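# Stow lit kits in drawers, return the signalled one

## Task

Some or all kits on the tray have a lit lamp beside them, each lamp a different colour. Move every kit with a lit lamp into a drawer that was empty at the start, with no drawer holding more than one of them, and close all drawers completely. Kits without a lit lamp stay on the tray. Later the signal tower lights in one of those lamp colours. Return only the kit whose lamp showed that colour to the tray, then close all drawers completely again. Nothing may count as done if it stays in place only because the robot holds it. Finally open the gripper and move the arm away.

## Robot and tools

Robot: one six-joint arm with a parallel two-finger gripper. The fingers point along the gripper's own +z axis and close along its y axis.

Frames: results report the hand in the scene frame. The origin is on the table surface under the arm base, +z is up, and +y lies to the left when facing along +x. The base can be slightly tilted against the table. end_effector_position (metres) is the point between the pads when closed; end_effector_quat_wxyz is its orientation; velocities are m/s and rad/s. The reported position gets less accurate at long reach. Closed fingertips extend about 33 mm past that point, open ones about 9 mm; closing also pushes the tips roughly 24 mm further from the arm, so keep that margin above surfaces.

Tool execute_actions takes "actions": a list holding at most one item, plus optional "pictures" (true/false; images come by default). An empty list just returns the current state. A wait is {"steps": N}, N up to 300 control steps of 1/30 s, counted from the previous result, with your reply time included. A motion is {"rows": [...], "steps": N}, N from 1 to 15 (default 15). Each row drives one step; if there are fewer rows than steps, the last row repeats. A refused call moves nothing.

Each row is a single flat list of 9 numbers for the one arm, in this order: joint_1 waist, joint_2 shoulder, joint_3 elbow, joint_4 forearm roll, joint_5 wrist pitch, joint_6 wrist roll, then gripper position, gripper force_limit, gripper speed. The six joint values are absolute target angles in radians, in the same form as the Joint positions line, not offsets. Ranges: waist, shoulder, forearm roll, wrist pitch and wrist roll -6.283 to 6.283; elbow -2.792 to 2.792. A target more than 0.010 rad beyond a range end, and farther out than the joint's last reported angle, is refused. True ends may differ by up to 0.010 rad; a target past the true end is clipped there and the result may say "joint sent to its limit" (possibly about an earlier, still running move). No such line does not prove more travel exists.

The last three row values are scaled -1 to 1. position: +1 fully open (140 mm), about -0.8 pads touching, -1 closes until blocked. force_limit: roughly 14 N at -1, 60 N at 0, 107 N at +1 (for parts up to 40 mm). speed: pad gap changes about 30 mm/s at -1, 140 at 0, 250 at +1.

Motion limits: joint targets advance at most 2.09 rad/s (waist, shoulder), 3.14 (elbow), 3.93 (the three wrist joints), with 0.3 s to accelerate; all joints are slowed together so they arrive at once. Each step the target is held within 0.456 rad (waist, shoulder), 0.683 (elbow), 0.854 (wrist joints) of the measured angle, and all targets are pulled back if the hand would end up over 70 mm from where it is measured. Far goals therefore need several calls. Between calls the arm keeps heading to your last row until it nearly stops or a step is HELD.

Result lines: Joint positions and Joint velocities in column order (rad, rad/s); joint torques in the same order (with unit-specific offset, scale and noise). object_status: 0 moving, 1 blocked while opening, 2 blocked while closing (a grip), 3 reached the request or pads met (a thin item may still be in hand). Grip by sending -1 and confirm status 2. position_measured is in counts, 3 open to 230 closed, not linear. Stopped fingers stay put until the position number changes by at least 0.01 or the object moves or is lost. To squeeze harder while at status 2, raise force_limit and switch position between -1 and -0.98. "joint command not followed" means the clearance check altered targets (mount blocks and posts count as arm). HELD marks steps where your row was not fully sent. MOTOR HOT warns of overheating; holding loads heats motors, even while you think.

Faults to avoid: contact torque reaching a joint's load limit (waist 316, shoulder 316, elbow 148, wrist joints 41.8 N m, held weight included) or any external force of 144 N stops the arm for 10 s, drops the rest of the call and lets the arm yield. Overheating sets the brakes until cooled. Avoid dropping parts, slipping, slamming drawers, hard hits and strong pushes. Never let anything leave the table. Parts you hold may be tugged and loose items nudged now and then.

zoom_image: "camera" is cam_high (672x504), cam_low (672x504) or cam_wrist (504x504); "region" is [x0, y0, x1, y1] in that image's pixels from the top-left, no larger than 504 by 504. It gives a closer look at the latest image, useful for reading lamp and tower colours. Calibration values for the cameras were provided and may be a few degrees and millimetres off.

finished_scene: pass "scene" (the current scene number). Only call it after drawers are shut, the kit is resting on the tray, the gripper is open and the arm is clear. Replying without a tool call ends everything. Robot time matters, and the arm keeps acting while you think, so keep replies short.

Each tool is called after "Request:" as name(argument=value, ...) on one line, values as JSON.

## Session

Request:
execute_actions(actions=[])

Scene clock: 0.00 s of 15600.00 s.
end_effector_position=(+0.0992, -0.1856, +0.3864) position_measured=3 object_status=3 end_effector_quat_wxyz=(+0.354, -0.080, +0.932, -0.007) end_effector_velocity=(+0.000, +0.000, -0.000) end_effector_angular_velocity=(+0.000, +0.000, +0.001)
Joint positions: [-2.241 -0.569  2.261  0.538  1.93   2.332]
Joint velocities: [ 0.001  0.     0.    -0.    -0.     0.   ]
Joint torques (N m, as the joint torque sensors report them, + toward a larger angle): no reading

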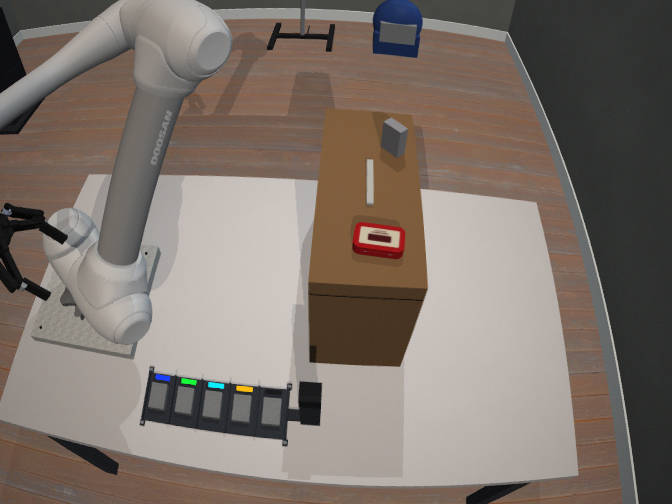

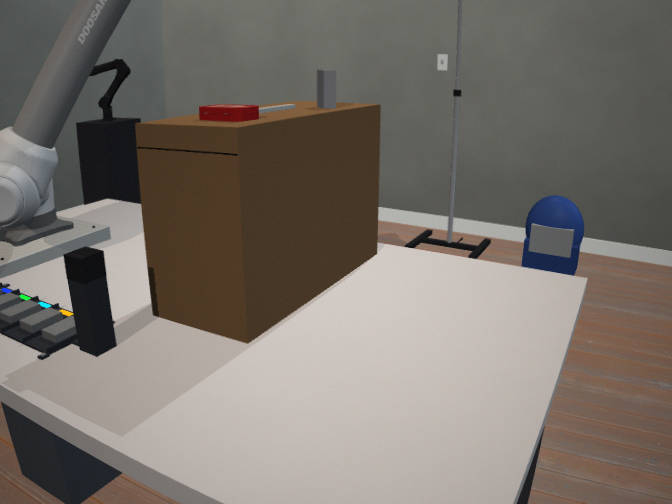

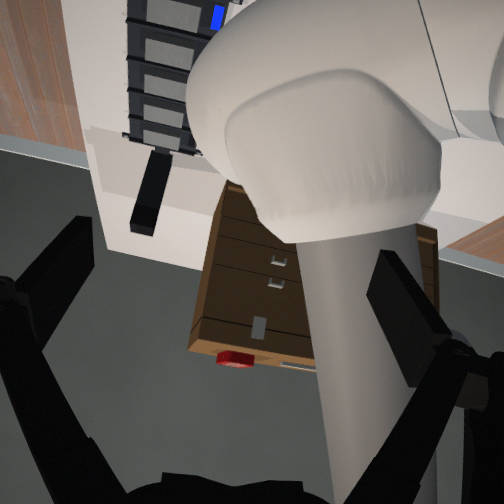

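Request:
zoom_image(camera="cam_wrist", region=[170,170,450,380])

Request:
zoom_image(camera="cam_high", region=[130,350,340,460])

Region (170, 170, 450, 380) of cam_wrist's 504x504 image, scaled by 1.800, with more detail than that image has; it fills the top 378 rows of this view, and the rest is white.

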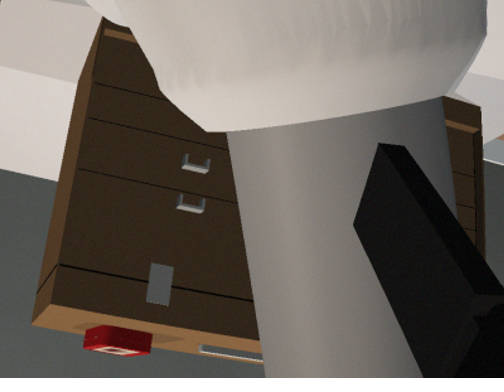

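Region (130, 350, 340, 460) of cam_high's 672x504 image, scaled by 2.400, with more detail than that image has; it fills the top 264 rows of this view, and the rest is white.

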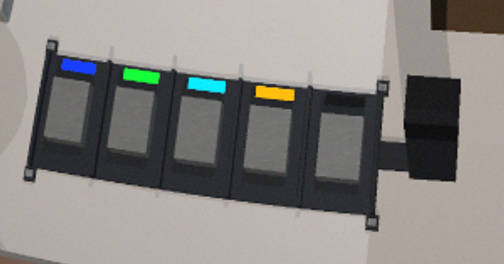

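Request:
execute_actions(actions=[{"rows":[[0.15,-0.75,2.4,0,0.55,1.571,1,0,0]]}], pictures=false)

Request:
execute_actions(actions=[{"steps":90}])

Scene clock: 30.10 s of 15600.00 s.
end_effector_position=(+0.0098, -0.2863, +0.2969) position_measured=3 object_status=3 end_effector_quat_wxyz=(-0.044, -0.462, +0.869, -0.170) end_effector_velocity=(-0.022, -0.411, +0.105) end_effector_angular_velocity=(-1.676, +1.325, +1.592)
Joint positions: [-1.825 -0.688  2.352  0.185  1.158  1.832]
Joint velocities: [ 1.138 -0.186  0.143 -0.553 -1.831 -0.782]
Joint torques (N m, as the joint torque sensors report them, + toward a larger angle): [  5.11  20.95 -42.54   5.11  -0.23   0.06]
Steps of this call (steps 1 to 90: nothing new was sent; then 26.60 s passed at rest; steps 91 to 105: all 15 steps of this action). Readings (joint positions | what the end effector reports):
91: [-2.241 -0.570 2.261 0.538 1.930 2.332] | position_measured=3 object_status=3
92: [-2.238 -0.571 2.262 0.535 1.925 2.327] | position_measured=3 object_status=3
94: [-2.211 -0.582 2.271 0.502 1.872 2.281] | position_measured=3 object_status=3
98: [-2.084 -0.628 2.306 0.365 1.635 2.087] | position_measured=3 object_status=3
105: the state above

Scene clock: 33.10 s of 15600.00 s.
end_effector_position=(+0.3936, +0.0771, +0.4029) position_measured=3 object_status=3 end_effector_quat_wxyz=(-0.034, +0.888, +0.050, +0.457) end_effector_velocity=(-0.000, +0.000, +0.000) end_effector_angular_velocity=(-0.000, +0.000, +0.001)
Joint positions: [ 0.15  -0.75   2.4   -0.     0.55   1.571]
Joint velocities: [ 0.001 -0.    -0.     0.     0.001 -0.   ]
Joint torques (N m, as the joint torque sensors report them, + toward a larger angle): [ -1.33  27.13 -42.99   4.54  -2.01   0.1 ]
Steps of this call (steps 1 to 75: the robot went on to your last target; steps 76 to 90: nothing new was sent). Readings (joint positions | what the end effector reports):
1: [-1.786 -0.694 2.357 0.166 1.098 1.806] | position_measured=3 object_status=3
2: [-1.745 -0.700 2.362 0.149 1.041 1.782] | position_measured=3 object_status=3
4: [-1.662 -0.710 2.369 0.119 0.942 1.739] | position_measured=3 object_status=3
8: [-1.495 -0.725 2.381 0.076 0.798 1.678] | position_measured=3 object_status=3
90: the state above
The arm was judged still, so your last target was given up. Only a new action makes it travel on or press farther. Fingers that are still opening or closing keep moving.
camera_calibration (this result's frames):
cam_wrist: T_world_to_cam=[[0.168941, -0.980945, 0.0959465, -0.0329953], [-0.868578, -0.194183, -0.455923, 0.549987], [0.465866, -0.00631292, -0.884833, 0.360417], [0, 0, 0, 1]] pos_world=[0.315375, 0.0767067, 0.572827]

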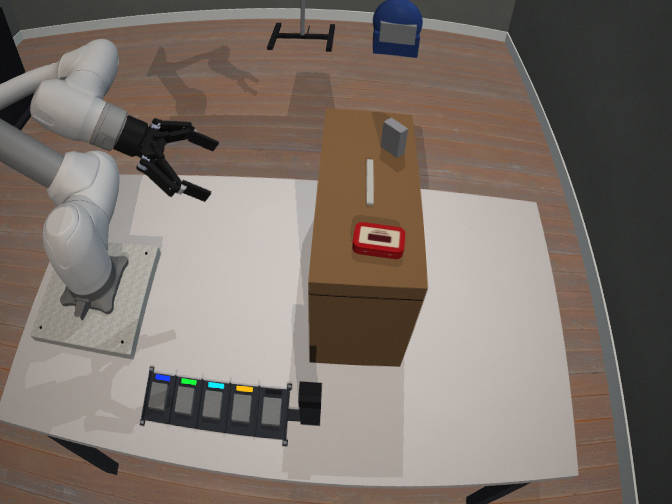

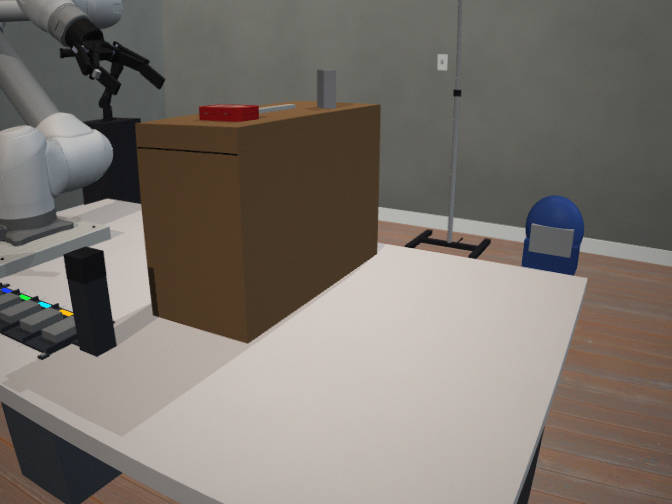

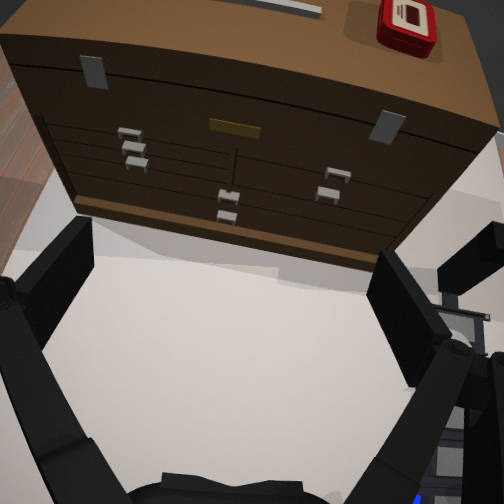

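Request:
execute_actions(actions=[{"rows":[[-0.03,-0.168,2.227,0,0.559,1.571,0.2,0,0]]}], pictures=false)

Request:
execute_actions(actions=[{"steps":30}])

Scene clock: 61.60 s of 15600.00 s.
end_effector_position=(+0.5142, +0.0255, +0.3124) position_measured=102 object_status=0 end_effector_quat_wxyz=(-0.006, +0.946, -0.007, +0.325) end_effector_velocity=(+0.252, -0.143, -0.316) end_effector_angular_velocity=(+0.009, +0.733, -0.271)
Joint positions: [ 0.021 -0.345  2.275 -0.     0.556  1.571]
Joint velocities: [-0.282  0.983 -0.268 -0.     0.014  0.   ]
Joint torques (N m, as the joint torque sensors report them, + toward a larger angle): [ -0.49  -4.9  -39.48   4.13  -1.26   0.23]
Steps of this call (steps 1 to 90: nothing new was sent; then 25.00 s passed at rest; steps 91 to 105: all 15 steps of this action). Readings (joint positions | what the end effector reports):
91: [0.150 -0.750 2.400 -0.000 0.550 1.571] | position_measured=3 object_status=0
92: [0.149 -0.747 2.399 -0.000 0.550 1.571] | position_measured=5 object_status=0
94: [0.139 -0.719 2.389 -0.000 0.550 1.571] | position_measured=21 object_status=0
98: [0.089 -0.585 2.341 -0.000 0.553 1.571] | position_measured=51 object_status=0
105: the state above

Scene clock: 62.60 s of 15600.00 s.
end_effector_position=(+0.5557, -0.0021, +0.2503) position_measured=104 object_status=3 end_effector_quat_wxyz=(+0.000, +0.965, -0.031, +0.262) end_effector_velocity=(-0.001, -0.000, +0.000) end_effector_angular_velocity=(+0.000, +0.001, -0.001)
Joint positions: [-0.03  -0.168  2.227 -0.     0.559  1.571]
Joint velocities: [-0.    -0.001 -0.     0.     0.002  0.   ]
Joint torques (N m, as the joint torque sensors report them, + toward a larger angle): [ -0.21 -21.78 -37.68   4.14  -1.22   0.02]
Steps of this call (steps 1 to 30: the robot went on to your last target). Readings (joint positions | what the end effector reports):
1: [0.011 -0.312 2.266 -0.000 0.557 1.571] | position_measured=104 object_status=0
2: [0.002 -0.279 2.257 -0.000 0.557 1.571] | position_measured=104 object_status=0
4: [-0.016 -0.218 2.241 -0.000 0.558 1.571] | position_measured=104 object_status=0
8: [-0.030 -0.168 2.227 -0.000 0.559 1.571] | position_measured=104 object_status=3
30: the state above
The arm was judged still, so your last target was given up. Only a new action makes it travel on or press farther. Fingers that are still opening or closing keep moving.
camera_calibration (this result's frames):
cam_wrist: T_world_to_cam=[[0.0310004, -0.99744, 0.0644446, -0.0388977], [-0.997898, -0.0345568, -0.0548239, 0.57764], [0.0569105, -0.0626096, -0.996414, 0.404458], [0, 0, 0, 1]] pos_world=[0.554614, 0.00648623, 0.437183]

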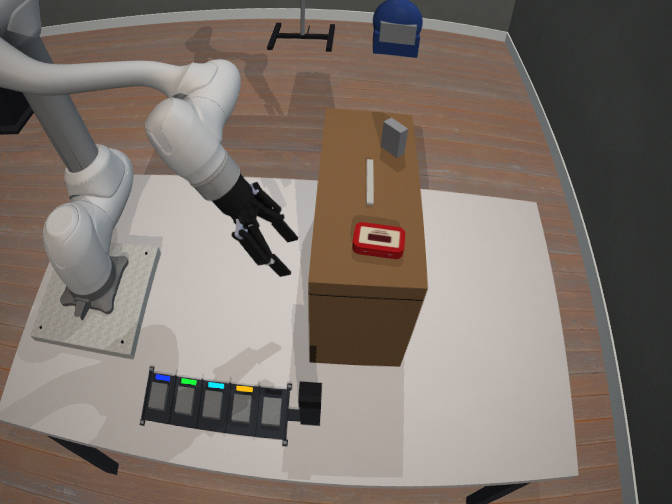

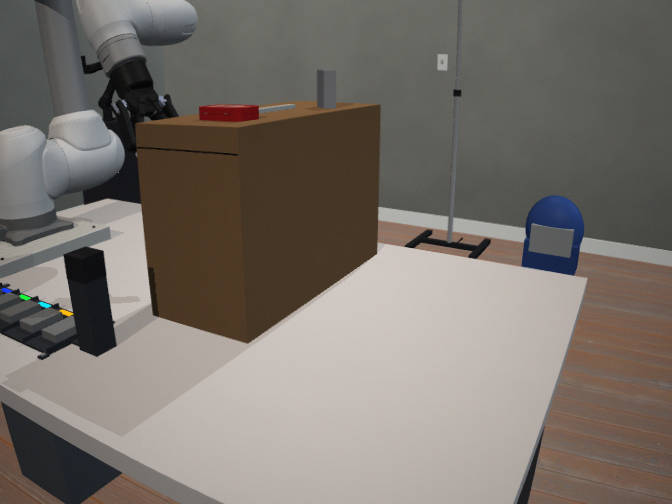

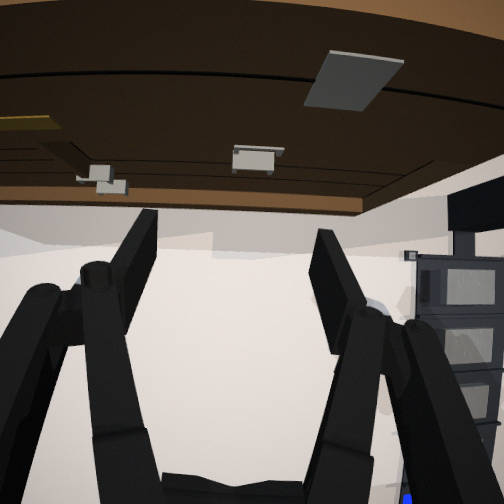

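Request:
execute_actions(actions=[{"rows":[[-0.036,-0.0245,2.196,0,0.4465,1.571,0.2,0,0]],"steps":15}], pictures=false)

Request:
execute_actions(actions=[{"steps":15}])

Scene clock: 69.43 s of 15600.00 s.
end_effector_position=(+0.6118, -0.0085, +0.2055) position_measured=104 object_status=3 end_effector_quat_wxyz=(+0.001, +0.964, -0.034, +0.262) end_effector_velocity=(+0.001, -0.001, -0.001) end_effector_angular_velocity=(+0.000, -0.000, -0.001)
Joint positions: [-0.036 -0.025  2.196  0.     0.447  1.571]
Joint velocities: [-0.001  0.003 -0.001 -0.    -0.002  0.   ]
Joint torques (N m, as the joint torque sensors report them, + toward a larger angle): [ -4.82 -20.89 -44.35   3.9   -8.61   1.08]
Steps of this call (steps 1 to 90: nothing new was sent; then 3.33 s passed at rest; steps 91 to 105: all 15 steps of this action). Readings (joint positions | what the end effector reports):
91: [-0.030 -0.168 2.227 0.000 0.559 1.571] | position_measured=104 object_status=3
92: [-0.030 -0.165 2.226 0.000 0.557 1.571] | position_measured=104 object_status=3
94: [-0.031 -0.137 2.220 0.000 0.535 1.571] | position_measured=104 object_status=3
98: [-0.036 -0.038 2.199 0.000 0.458 1.571] | position_measured=104 object_status=3
105: the state above

Scene clock: 69.93 s of 15600.00 s.
end_effector_position=(+0.6118, -0.0085, +0.2054) position_measured=104 object_status=3 end_effector_quat_wxyz=(+0.001, +0.964, -0.034, +0.262) end_effector_velocity=(+0.000, +0.001, +0.000) end_effector_angular_velocity=(-0.000, -0.001, +0.001)
Joint positions: [-0.036 -0.025  2.196  0.     0.446  1.571]
Joint velocities: [ 0.001 -0.     0.    -0.    -0.001  0.   ]
Joint torques (N m, as the joint torque sensors report them, + toward a larger angle): [ -4.47 -20.87 -43.97   3.73  -8.5    1.1 ]
Steps of this call (steps 1 to 15: the robot went on to your last target). Readings (joint positions | what the end effector reports):
1: [-0.036 -0.025 2.196 0.000 0.447 1.571] | position_measured=104 object_status=3
2: [-0.036 -0.025 2.196 0.000 0.447 1.571] | position_measured=104 object_status=3
4: [-0.036 -0.025 2.196 0.000 0.446 1.571] | position_measured=104 object_status=3
8: [-0.036 -0.025 2.196 0.000 0.446 1.571] | position_measured=104 object_status=3
15: the state above
The arm was judged still, so your last target was given up. Only a new action makes it travel on or press farther. Fingers that are still opening or closing keep moving.
camera_calibration (this result's frames):
cam_wrist: T_world_to_cam=[[0.0249909, -0.997612, 0.064384, -0.0404142], [-0.998092, -0.0285365, -0.0547524, 0.631153], [0.0564589, -0.0628929, -0.996422, 0.356414], [0, 0, 0, 1]] pos_world=[0.610836, 0.000109088, 0.392298]

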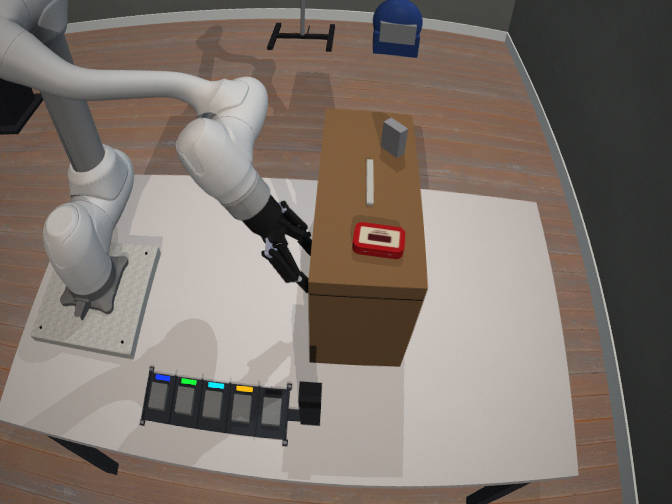

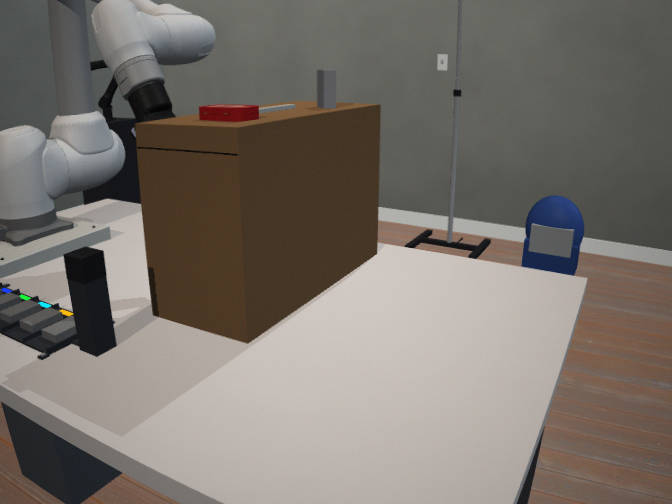

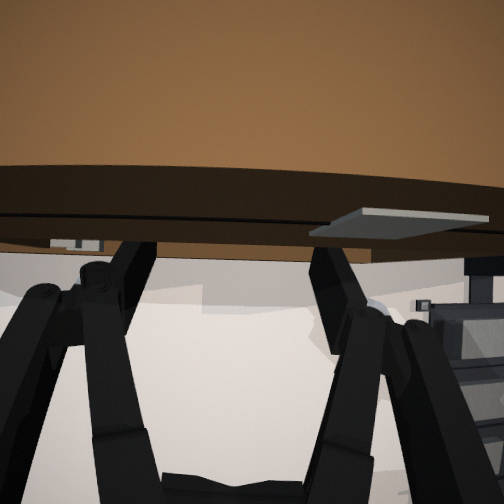

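Request:
execute_actions(actions=[{"rows":[[-0.036,-0.0715,2.2035,0,0.486,1.571,0.2,0,0]],"steps":15}])

Scene clock: 75.27 s of 15600.00 s.
end_effector_position=(+0.5948, -0.0076, +0.2223) position_measured=104 object_status=3 end_effector_quat_wxyz=(+0.001, +0.964, -0.034, +0.262) end_effector_velocity=(-0.001, +0.000, -0.000) end_effector_angular_velocity=(-0.001, +0.002, +0.001)
Joint positions: [-0.036 -0.071  2.203  0.     0.486  1.571]
Joint velocities: [ 0.     0.     0.    -0.     0.002 -0.001]
Joint torques (N m, as the joint torque sensors report them, + toward a larger angle): [ -0.4  -29.48 -36.61   3.82  -1.15   0.26]
Steps of this call (steps 1 to 90: nothing new was sent; then 1.83 s passed at rest; steps 91 to 105: all 15 steps of this action). Readings (joint positions | what the end effector reports):
91: [-0.036 -0.025 2.196 0.000 0.446 1.571] | position_measured=104 object_status=3
92: [-0.036 -0.027 2.196 0.000 0.448 1.571] | position_measured=104 object_status=3
94: [-0.036 -0.053 2.200 0.000 0.470 1.571] | position_measured=104 object_status=3
98: [-0.036 -0.071 2.203 0.000 0.486 1.571] | position_measured=104 object_status=3
105: the state above
camera_calibration (this result's frames):
cam_wrist: T_world_to_cam=[[0.0249547, -0.997618, 0.0643087, -0.0401281], [-0.998096, -0.0284928, -0.0546996, 0.615052], [0.0564017, -0.0628213, -0.99643, 0.37432], [0, 0, 0, 1]] pos_world=[0.59377, 0.00100725, 0.409207]

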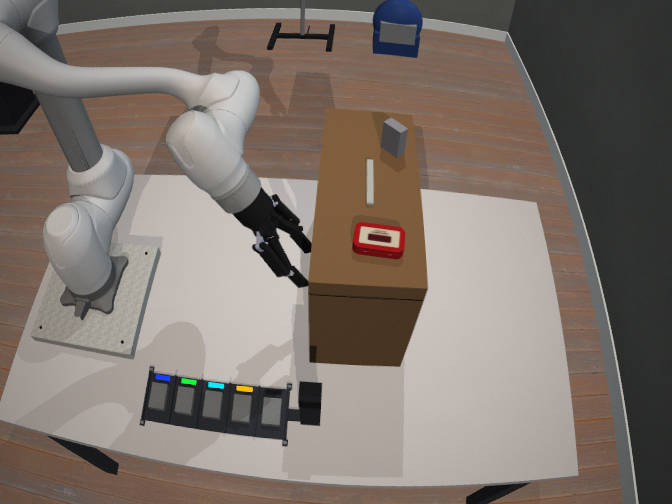

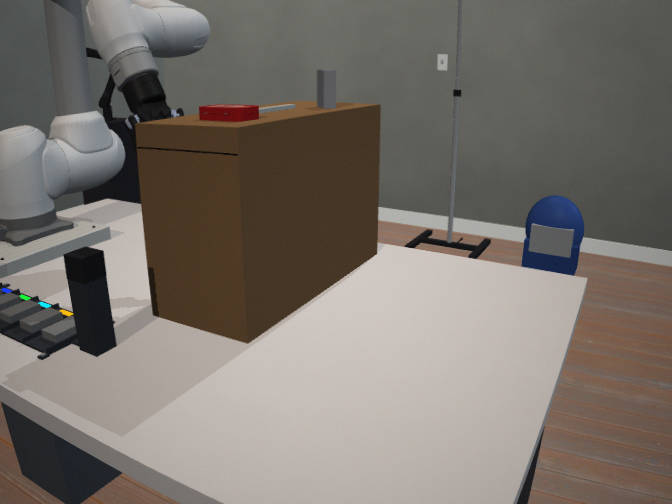

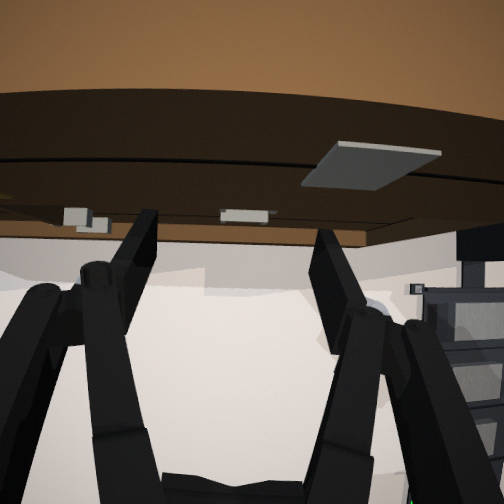

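Request:
execute_actions(actions=[{"rows":[[-0.036,-0.0506,2.199,0,0.47,1.571,0.2,0,0],[-0.036,-0.0506,2.199,0,0.47,1.571,0.2,0,0],[-0.036,-0.0506,2.199,0,0.47,1.571,0.2,0,0],[-0.036,-0.0506,2.199,0,0.47,1.571,0.2,0,0],[-0.036,-0.0506,2.199,0,0.47,1.571,0.2,0,0],[-0.036,-0.0506,2.199,0,0.47,1.571,-1,0.3,0]],"steps":15}], pictures=false)

Request:
execute_actions(actions=[{"steps":15}])

Scene clock: 83.27 s of 15600.00 s.
end_effector_position=(+0.6027, -0.0080, +0.2154) position_measured=167 object_status=0 end_effector_quat_wxyz=(+0.001, +0.964, -0.034, +0.262) end_effector_velocity=(-0.000, -0.000, -0.000) end_effector_angular_velocity=(-0.000, +0.001, +0.000)
Joint positions: [-0.036 -0.051  2.199 -0.     0.47   1.571]
Joint velocities: [-0.     0.    -0.    -0.     0.001 -0.   ]
Joint torques (N m, as the joint torque sensors report them, + toward a larger angle): [ -0.03 -31.23 -36.28   3.9   -1.22   0.16]
Steps of this call (steps 1 to 15: the robot went on to your last target; steps 16 to 90: nothing new was sent; then 4.50 s passed at rest; steps 91 to 105: all 15 steps of this action). Readings (joint positions | what the end effector reports):
91: [-0.036 -0.071 2.204 0.000 0.486 1.571] | position_measured=104 object_status=3
92: [-0.036 -0.069 2.203 0.000 0.484 1.571] | position_measured=104 object_status=3
94: [-0.036 -0.053 2.200 -0.000 0.472 1.571] | position_measured=104 object_status=3
98: [-0.036 -0.051 2.199 -0.000 0.470 1.571] | position_measured=114 object_status=0
105: the state above

Scene clock: 83.77 s of 15600.00 s.
end_effector_position=(+0.6027, -0.0080, +0.2154) position_measured=233 object_status=3 end_effector_quat_wxyz=(+0.001, +0.964, -0.034, +0.262) end_effector_velocity=(+0.000, -0.001, +0.000) end_effector_angular_velocity=(-0.000, -0.001, -0.001)
Joint positions: [-0.036 -0.051  2.199 -0.     0.47   1.571]
Joint velocities: [-0.001 -0.     0.    -0.    -0.001 -0.   ]
Joint torques (N m, as the joint torque sensors report them, + toward a larger angle): [ -1.54 -31.97 -37.94   3.77  -2.1    0.04]
Steps of this call (steps 1 to 15: the robot went on to your last target). Readings (joint positions | what the end effector reports):
1: [-0.036 -0.051 2.199 -0.000 0.470 1.571] | position_measured=174 object_status=0
2: [-0.036 -0.051 2.199 -0.000 0.470 1.571] | position_measured=182 object_status=0
4: [-0.036 -0.051 2.199 -0.000 0.470 1.571] | position_measured=197 object_status=0
8: [-0.036 -0.051 2.199 -0.000 0.470 1.571] | position_measured=228 object_status=0
15: the state above
The arm was judged still, so your last target was given up. Only a new action makes it travel on or press farther. Fingers that are still opening or closing keep moving.
camera_calibration (this result's frames):
cam_wrist: T_world_to_cam=[[0.0250256, -0.997612, 0.0643755, -0.0404152], [-0.998117, -0.0285417, -0.0542924, 0.622477], [0.0560001, -0.0628956, -0.996448, 0.367169], [0, 0, 0, 1]] pos_world=[0.601755, 0.000541236, 0.402262]

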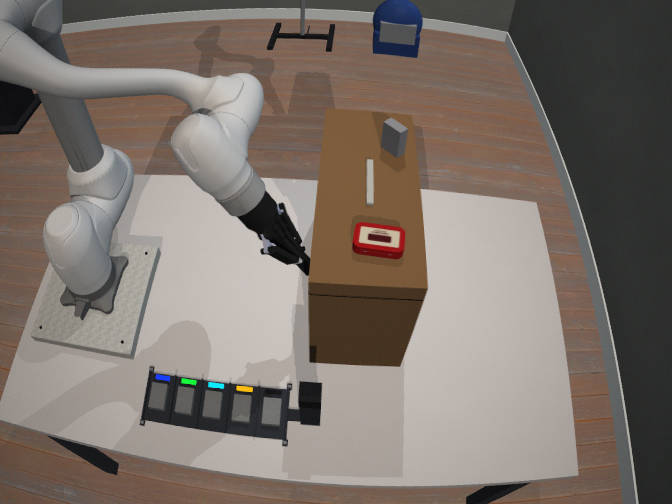

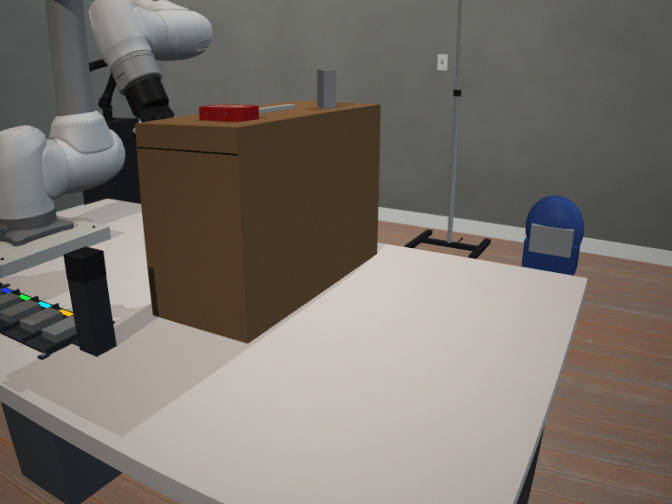

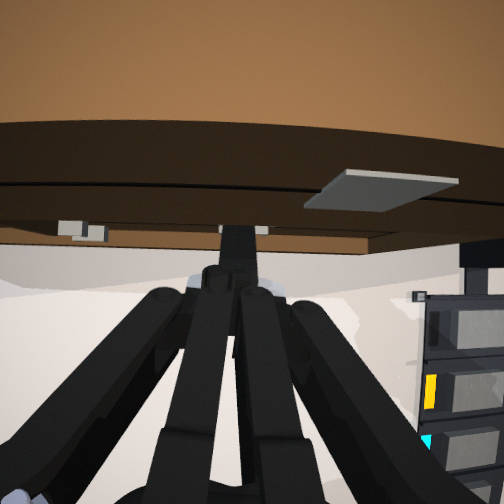

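Request:
execute_actions(actions=[{"rows":[[-0.036,-0.372,2.555,0,0,1.571,0.2,0,0]],"steps":15}], pictures=false)

Request:
execute_actions(actions=[{"steps":15}])

Scene clock: 88.10 s of 15600.00 s.
end_effector_position=(+0.5039, -0.0020, +0.2540) position_measured=132 object_status=0 end_effector_quat_wxyz=(+0.008, +0.885, -0.033, +0.464) end_effector_velocity=(+0.004, -0.000, +0.008) end_effector_angular_velocity=(-0.002, -0.026, -0.000)
Joint positions: [-0.036 -0.371  2.555 -0.     0.001  1.571]
Joint velocities: [ 0.    -0.002  0.     0.001 -0.024 -0.001]
Joint torques (N m, as the joint torque sensors report them, + toward a larger angle): [ -3.82  12.11 -43.19   4.76  -2.54   0.11]
Steps of this call (steps 1 to 90: nothing new was sent; then 0.83 s passed at rest; steps 91 to 105: all 15 steps of this action). Readings (joint positions | what the end effector reports):
91: [-0.036 -0.051 2.199 -0.000 0.470 1.571] | position_measured=233 object_status=0
92: [-0.036 -0.053 2.202 -0.000 0.465 1.571] | position_measured=233 object_status=0
94: [-0.036 -0.081 2.233 -0.000 0.425 1.571] | position_measured=216 object_status=0
98: [-0.036 -0.222 2.389 -0.000 0.219 1.571] | position_measured=186 object_status=0
105: the state above

Scene clock: 88.60 s of 15600.00 s.
end_effector_position=(+0.5037, -0.0020, +0.2541) position_measured=104 object_status=3 end_effector_quat_wxyz=(+0.008, +0.885, -0.033, +0.464) end_effector_velocity=(+0.000, -0.001, -0.000) end_effector_angular_velocity=(+0.000, +0.000, -0.001)
Joint positions: [-0.036 -0.372  2.555 -0.    -0.     1.571]
Joint velocities: [-0.001  0.    -0.    -0.    -0.     0.   ]
Joint torques (N m, as the joint torque sensors report them, + toward a larger angle): [ -1.37  -0.27 -36.09   3.6   -2.04   0.04]
Steps of this call (steps 1 to 15: the robot went on to your last target). Readings (joint positions | what the end effector reports):
1: [-0.036 -0.371 2.555 -0.000 0.000 1.571] | position_measured=125 object_status=0
2: [-0.036 -0.372 2.555 -0.000 0.000 1.571] | position_measured=117 object_status=0
4: [-0.036 -0.372 2.555 -0.000 0.000 1.571] | position_measured=104 object_status=0
8: [-0.036 -0.372 2.555 -0.000 0.000 1.571] | position_measured=104 object_status=0
15: the state above
The arm was judged still, so your last target was given up. Only a new action makes it travel on or press farther. Fingers that are still opening or closing keep moving.
camera_calibration (this result's frames):
cam_wrist: T_world_to_cam=[[-0.0168898, -0.99532, 0.0951466, -0.0211423], [-0.882887, -0.0298171, -0.468639, 0.573221], [0.469282, -0.0919189, -0.878251, 0.173359], [0, 0, 0, 1]] pos_world=[0.424378, 0.0119834, 0.422898]

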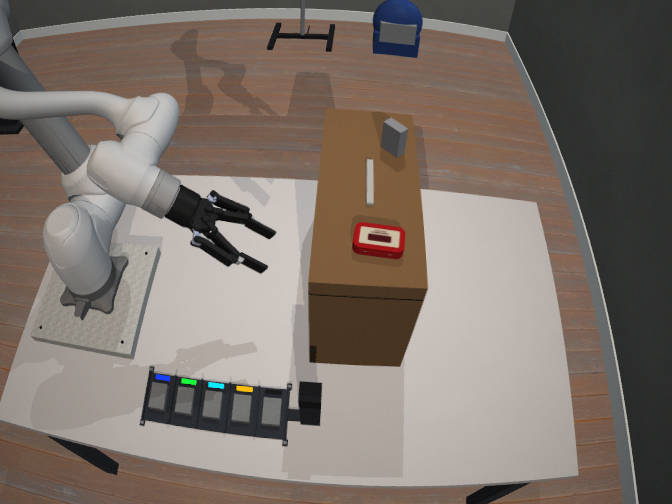

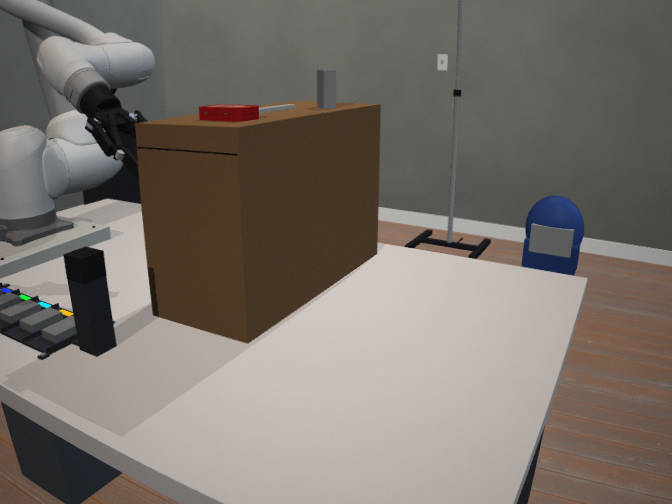

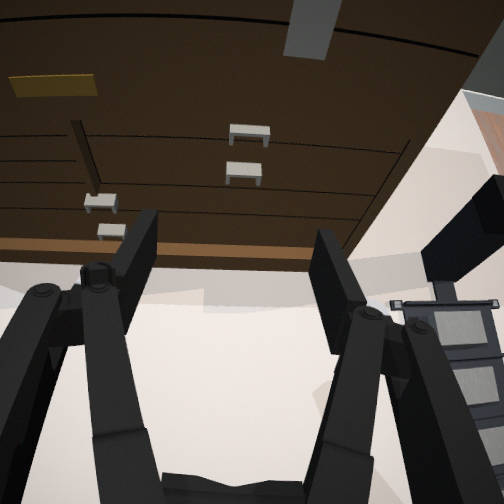

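Request:
execute_actions(actions=[{"rows":[[-0.039,-0.054,2.355,0,0.055,1.571,0.2,0,0]],"steps":15}], pictures=false)

Request:
execute_actions(actions=[{"steps":10}])

Scene clock: 110.57 s of 15600.00 s.
end_effector_position=(+0.6074, -0.0099, +0.2080) position_measured=104 object_status=3 end_effector_quat_wxyz=(+0.006, +0.919, -0.035, +0.393) end_effector_velocity=(+0.000, -0.001, +0.000) end_effector_angular_velocity=(+0.001, -0.001, -0.002)
Joint positions: [-0.039 -0.084  2.373  0.     0.05   1.571]
Joint velocities: [-0.001 -0.     0.     0.    -0.001  0.001]
Joint torques (N m, as the joint torque sensors report them, + toward a larger angle): [ -7.13 -13.53 -41.18   3.88  -5.23   0.61]
FORCE FAULT: contact force on the arm reached its limit, and the arm stopped for 10 seconds. The contact can be on any part of the arm, not only on its tool. The arm's remaining commands of this call were not run. The arm holds still and accepts commands again. Move the arm away from the contact; if what it grips holds it there, let go first. Pushing or pulling that hard again can fault the arm again.
The stop began at step 104 of this call (marked STOPPED below). From that step on the arm followed nothing that you had sent. 2 steps, steps kept back included, did not run and will not run. Nothing is kept back now, and the robot has no last target.
Steps of this call (steps 1 to 90: nothing new was sent; then 8.50 s passed at rest; steps 91 to 103: the first 13 steps of this action; steps 104 to 404: the stop). Readings (joint positions | what the end effector reports):
91: [-0.036 -0.372 2.555 0.000 0.000 1.571] | position_measured=104 object_status=3
92: [-0.036 -0.369 2.554 0.000 0.000 1.571] | position_measured=104 object_status=3
94: [-0.036 -0.341 2.536 0.000 0.005 1.571] | position_measured=104 object_status=3
98: [-0.038 -0.208 2.452 0.000 0.028 1.571] | position_measured=104 object_status=3
104: [-0.039 -0.078 2.369 0.000 0.050 1.571] | position_measured=104 object_status=3 STOPPED
404: the state above

Scene clock: 110.60 s of 15600.00 s.
end_effector_position=(+0.6074, -0.0099, +0.2080) position_measured=104 object_status=3 end_effector_quat_wxyz=(+0.006, +0.919, -0.035, +0.393) end_effector_velocity=(+0.000, -0.001, +0.000) end_effector_angular_velocity=(+0.000, -0.001, -0.002)
Joint positions: [-0.039 -0.084  2.373  0.     0.05   1.571]
Joint velocities: [-0.002 -0.     0.     0.    -0.002  0.   ]
Joint torques (N m, as the joint torque sensors report them, + toward a larger angle): [ -6.38 -12.63 -40.76   4.    -5.35   0.56]
A stop began in an earlier call of the same reply, so what this call sent did not run. Send another action.
Steps of this call (step 1: nothing new was sent). Readings (joint positions | what the end effector reports):
1: the state above
camera_calibration (this result's frames):
cam_wrist: T_world_to_cam=[[-0.00326918, -0.996288, 0.0860258, -0.0292279], [-0.945149, -0.02502, -0.325681, 0.651088], [0.326625, -0.0823719, -0.941558, 0.183471], [0, 0, 0, 1]] pos_world=[0.555353, 0.00228362, 0.38731]

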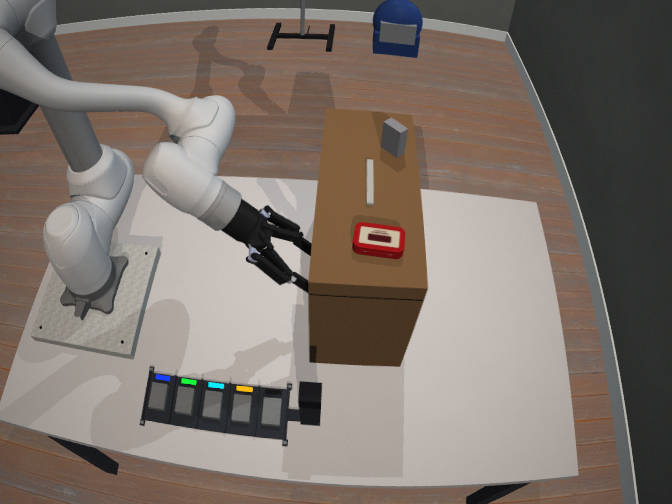

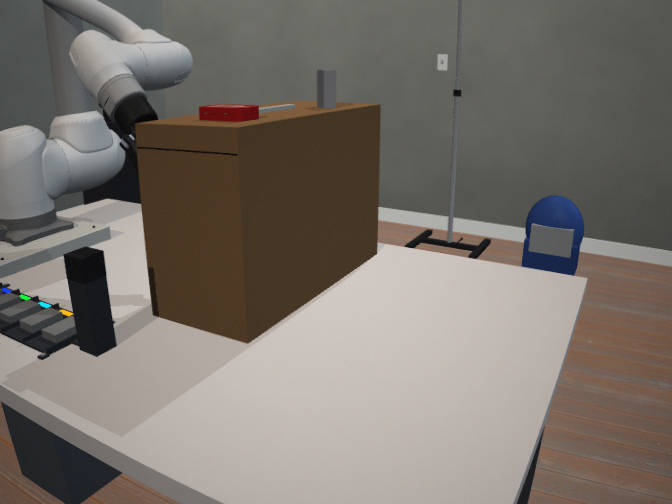

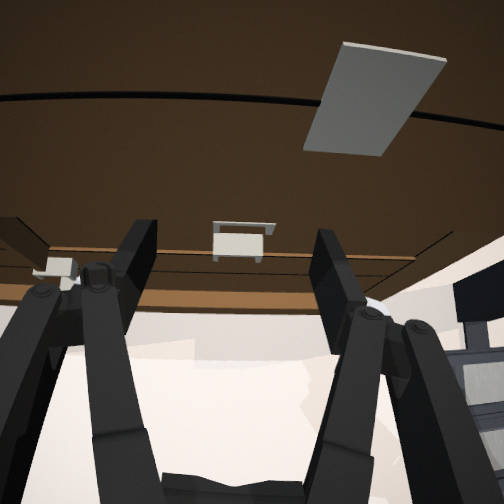

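Request:
execute_actions(actions=[{"rows":[[-0.039,-0.1,2.388,0,0.06,1.571,0.2,0,0],[-0.039,-0.1,2.388,0,0.06,1.571,0.2,0,0],[-0.039,-0.1,2.388,0,0.06,1.571,0.2,0,0],[-0.039,-0.1,2.388,0,0.06,1.571,0.2,0,0],[-0.039,-0.085,2.388,0,0.053,1.571,0.2,0,0]],"steps":15}], pictures=false)

Request:
execute_actions(actions=[{"rows":[[-0.039,-0.085,2.388,0,0.053,1.571,-1,0.3,0.3]],"steps":15}])

Scene clock: 122.23 s of 15600.00 s.
end_effector_position=(+0.5980, -0.0092, +0.1984) position_measured=104 object_status=3 end_effector_quat_wxyz=(+0.006, +0.922, -0.035, +0.386) end_effector_velocity=(+0.000, -0.000, -0.000) end_effector_angular_velocity=(+0.000, -0.001, -0.000)
Joint positions: [-0.039 -0.085  2.388  0.     0.053  1.571]
Joint velocities: [-0.     0.     0.    -0.    -0.001  0.   ]
Joint torques (N m, as the joint torque sensors report them, + toward a larger angle): [ -1.32 -25.51 -33.08   3.47  -1.8    0.09]
Steps of this call (steps 1 to 90: nothing new was sent; then 8.13 s passed at rest; steps 91 to 105: all 15 steps of this action). Readings (joint positions | what the end effector reports):
91: [-0.039 -0.084 2.373 0.000 0.050 1.571] | position_measured=104 object_status=3
92: [-0.039 -0.086 2.375 0.000 0.052 1.571] | position_measured=104 object_status=3
94: [-0.039 -0.099 2.387 0.000 0.059 1.571] | position_measured=104 object_status=3
98: [-0.039 -0.086 2.388 0.000 0.054 1.571] | position_measured=104 object_status=3
105: the state above

Scene clock: 122.73 s of 15600.00 s.
end_effector_position=(+0.5980, -0.0092, +0.1984) position_measured=228 object_status=0 end_effector_quat_wxyz=(+0.006, +0.922, -0.035, +0.386) end_effector_velocity=(-0.000, -0.001, -0.001) end_effector_angular_velocity=(+0.000, +0.002, -0.001)
Joint positions: [-0.039 -0.085  2.388  0.     0.053  1.571]
Joint velocities: [-0.001  0.001  0.     0.     0.001 -0.   ]
Joint torques (N m, as the joint torque sensors report them, + toward a larger angle): [ -1.14 -24.57 -33.12   3.39  -1.91   0.01]
Steps of this call (steps 1 to 15: all 15 steps of this action). Readings (joint positions | what the end effector reports):
1: [-0.039 -0.085 2.388 0.000 0.053 1.571] | position_measured=104 object_status=0
2: [-0.039 -0.085 2.388 0.000 0.053 1.571] | position_measured=107 object_status=0
4: [-0.039 -0.085 2.388 0.000 0.053 1.571] | position_measured=125 object_status=0
8: [-0.039 -0.085 2.388 0.000 0.053 1.571] | position_measured=163 object_status=0
15: the state above
camera_calibration (this result's frames):
cam_wrist: T_world_to_cam=[[-0.00169175, -0.996371, 0.0850993, -0.0285104], [-0.950304, -0.0248912, -0.310326, 0.639059], [0.311318, -0.0813952, -0.946813, 0.187745], [0, 0, 0, 1]] pos_world=[0.548804, 0.00278154, 0.378503]

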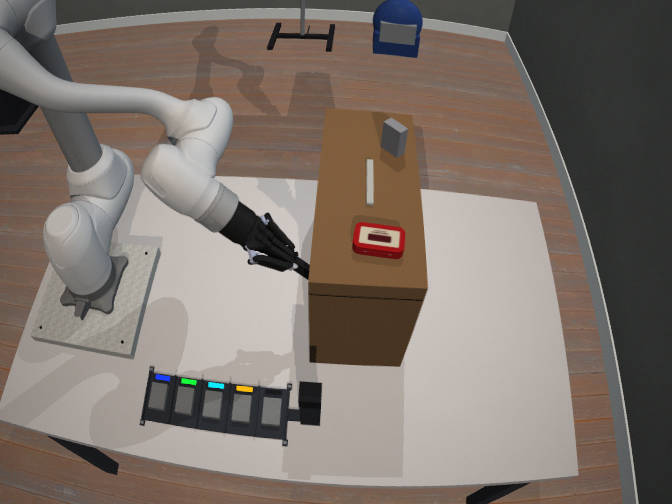

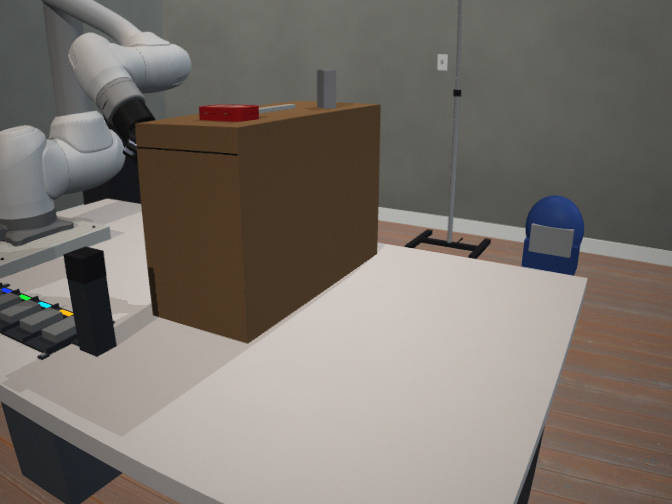

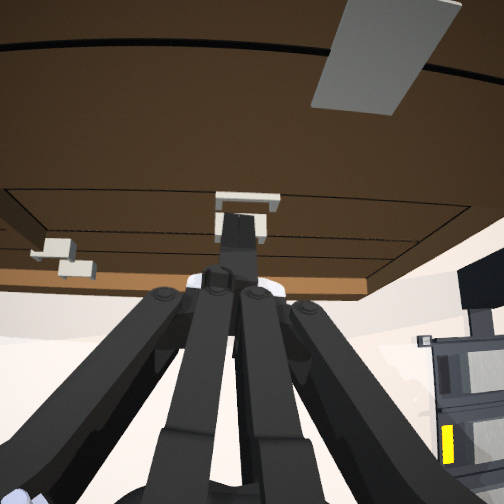

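Request:
zoom_image(camera="cam_wrist", region=[0,160,320,300])

Region (0, 160, 320, 300) of cam_wrist's 504x504 image, scaled by 1.575, with more detail than that image has; it fills the top 220 rows of this view, and the rest is white.

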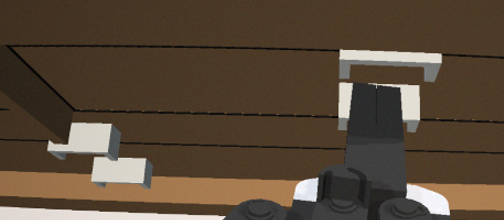

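Request:
execute_actions(actions=[{"rows":[[-0.039,-0.1,2.4,0,0.056,1.571,0.0,0,0.5]],"steps":15}], pictures=false)

Request:
execute_actions(actions=[{"rows":[[-0.039,-0.046,2.409,0,-0.007,1.571,0.0,0,0.5]],"steps":15}])

Scene clock: 135.63 s of 15600.00 s.
end_effector_position=(+0.5898, -0.0087, +0.1987) position_measured=129 object_status=0 end_effector_quat_wxyz=(+0.006, +0.922, -0.035, +0.386) end_effector_velocity=(-0.001, -0.000, -0.001) end_effector_angular_velocity=(+0.001, +0.002, -0.001)
Joint positions: [-0.039 -0.1    2.4   -0.     0.056  1.571]
Joint velocities: [-0.001 -0.     0.    -0.     0.001  0.001]
Joint torques (N m, as the joint torque sensors report them, + toward a larger angle): [ -0.97 -23.43 -32.78   3.34  -1.87   0.07]
Steps of this call (steps 1 to 15: the robot went on to your last target; steps 16 to 90: nothing new was sent; then 9.40 s passed at rest; steps 91 to 105: all 15 steps of this action). Readings (joint positions | what the end effector reports):
91: [-0.039 -0.085 2.388 -0.000 0.053 1.571] | position_measured=233 object_status=0
92: [-0.039 -0.088 2.390 -0.000 0.053 1.571] | position_measured=233 object_status=0
94: [-0.039 -0.099 2.399 -0.000 0.055 1.571] | position_measured=211 object_status=0
98: [-0.039 -0.100 2.400 -0.000 0.056 1.571] | position_measured=167 object_status=0
105: the state above

Scene clock: 136.13 s of 15600.00 s.
end_effector_position=(+0.5990, -0.0090, +0.1757) position_measured=129 object_status=3 end_effector_quat_wxyz=(+0.006, +0.922, -0.035, +0.386) end_effector_velocity=(+0.000, +0.000, -0.000) end_effector_angular_velocity=(+0.000, -0.000, -0.000)
Joint positions: [-0.039 -0.046  2.409 -0.    -0.007  1.571]
Joint velocities: [ 0.     0.     0.    -0.    -0.     0.001]
Joint torques (N m, as the joint torque sensors report them, + toward a larger angle): [ -0.87 -26.28 -31.26   3.14  -1.63   0.03]
Steps of this call (steps 1 to 15: all 15 steps of this action). Readings (joint positions | what the end effector reports):
1: [-0.039 -0.100 2.400 -0.000 0.056 1.571] | position_measured=129 object_status=0
2: [-0.039 -0.097 2.400 -0.000 0.053 1.571] | position_measured=129 object_status=3
4: [-0.039 -0.071 2.405 -0.000 0.022 1.571] | position_measured=129 object_status=3
8: [-0.039 -0.046 2.409 -0.000 -0.007 1.571] | position_measured=129 object_status=3
15: the state above
camera_calibration (this result's frames):
cam_wrist: T_world_to_cam=[[-0.00171896, -0.996368, 0.0851386, -0.0263362], [-0.950321, -0.0248734, -0.310277, 0.633051], [0.311268, -0.0814424, -0.946826, 0.16597], [0, 0, 0, 1]] pos_world=[0.549895, 0.00302258, 0.355809]

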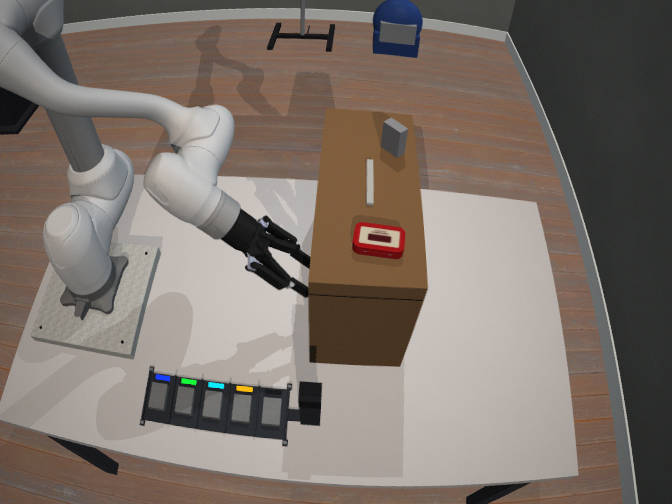

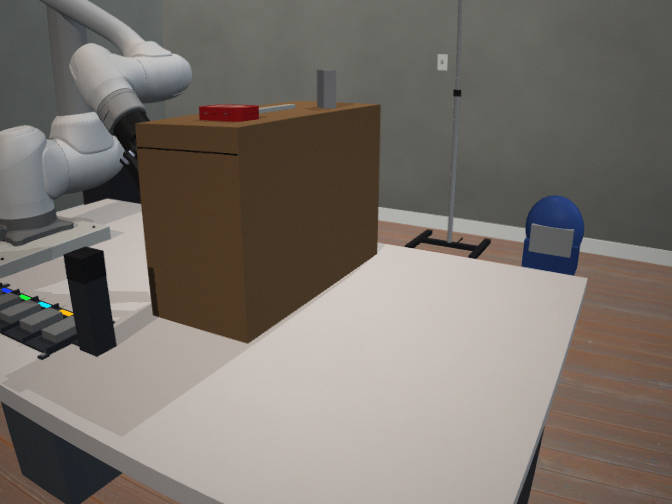

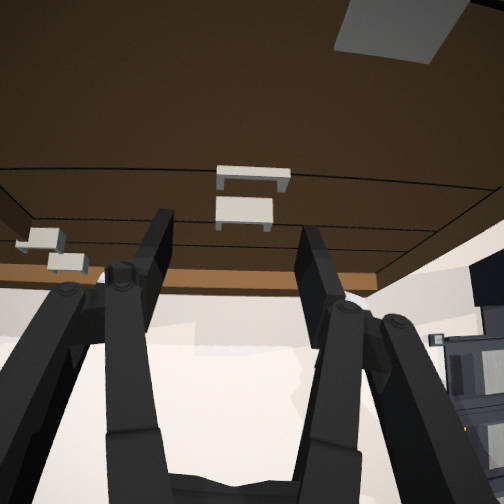

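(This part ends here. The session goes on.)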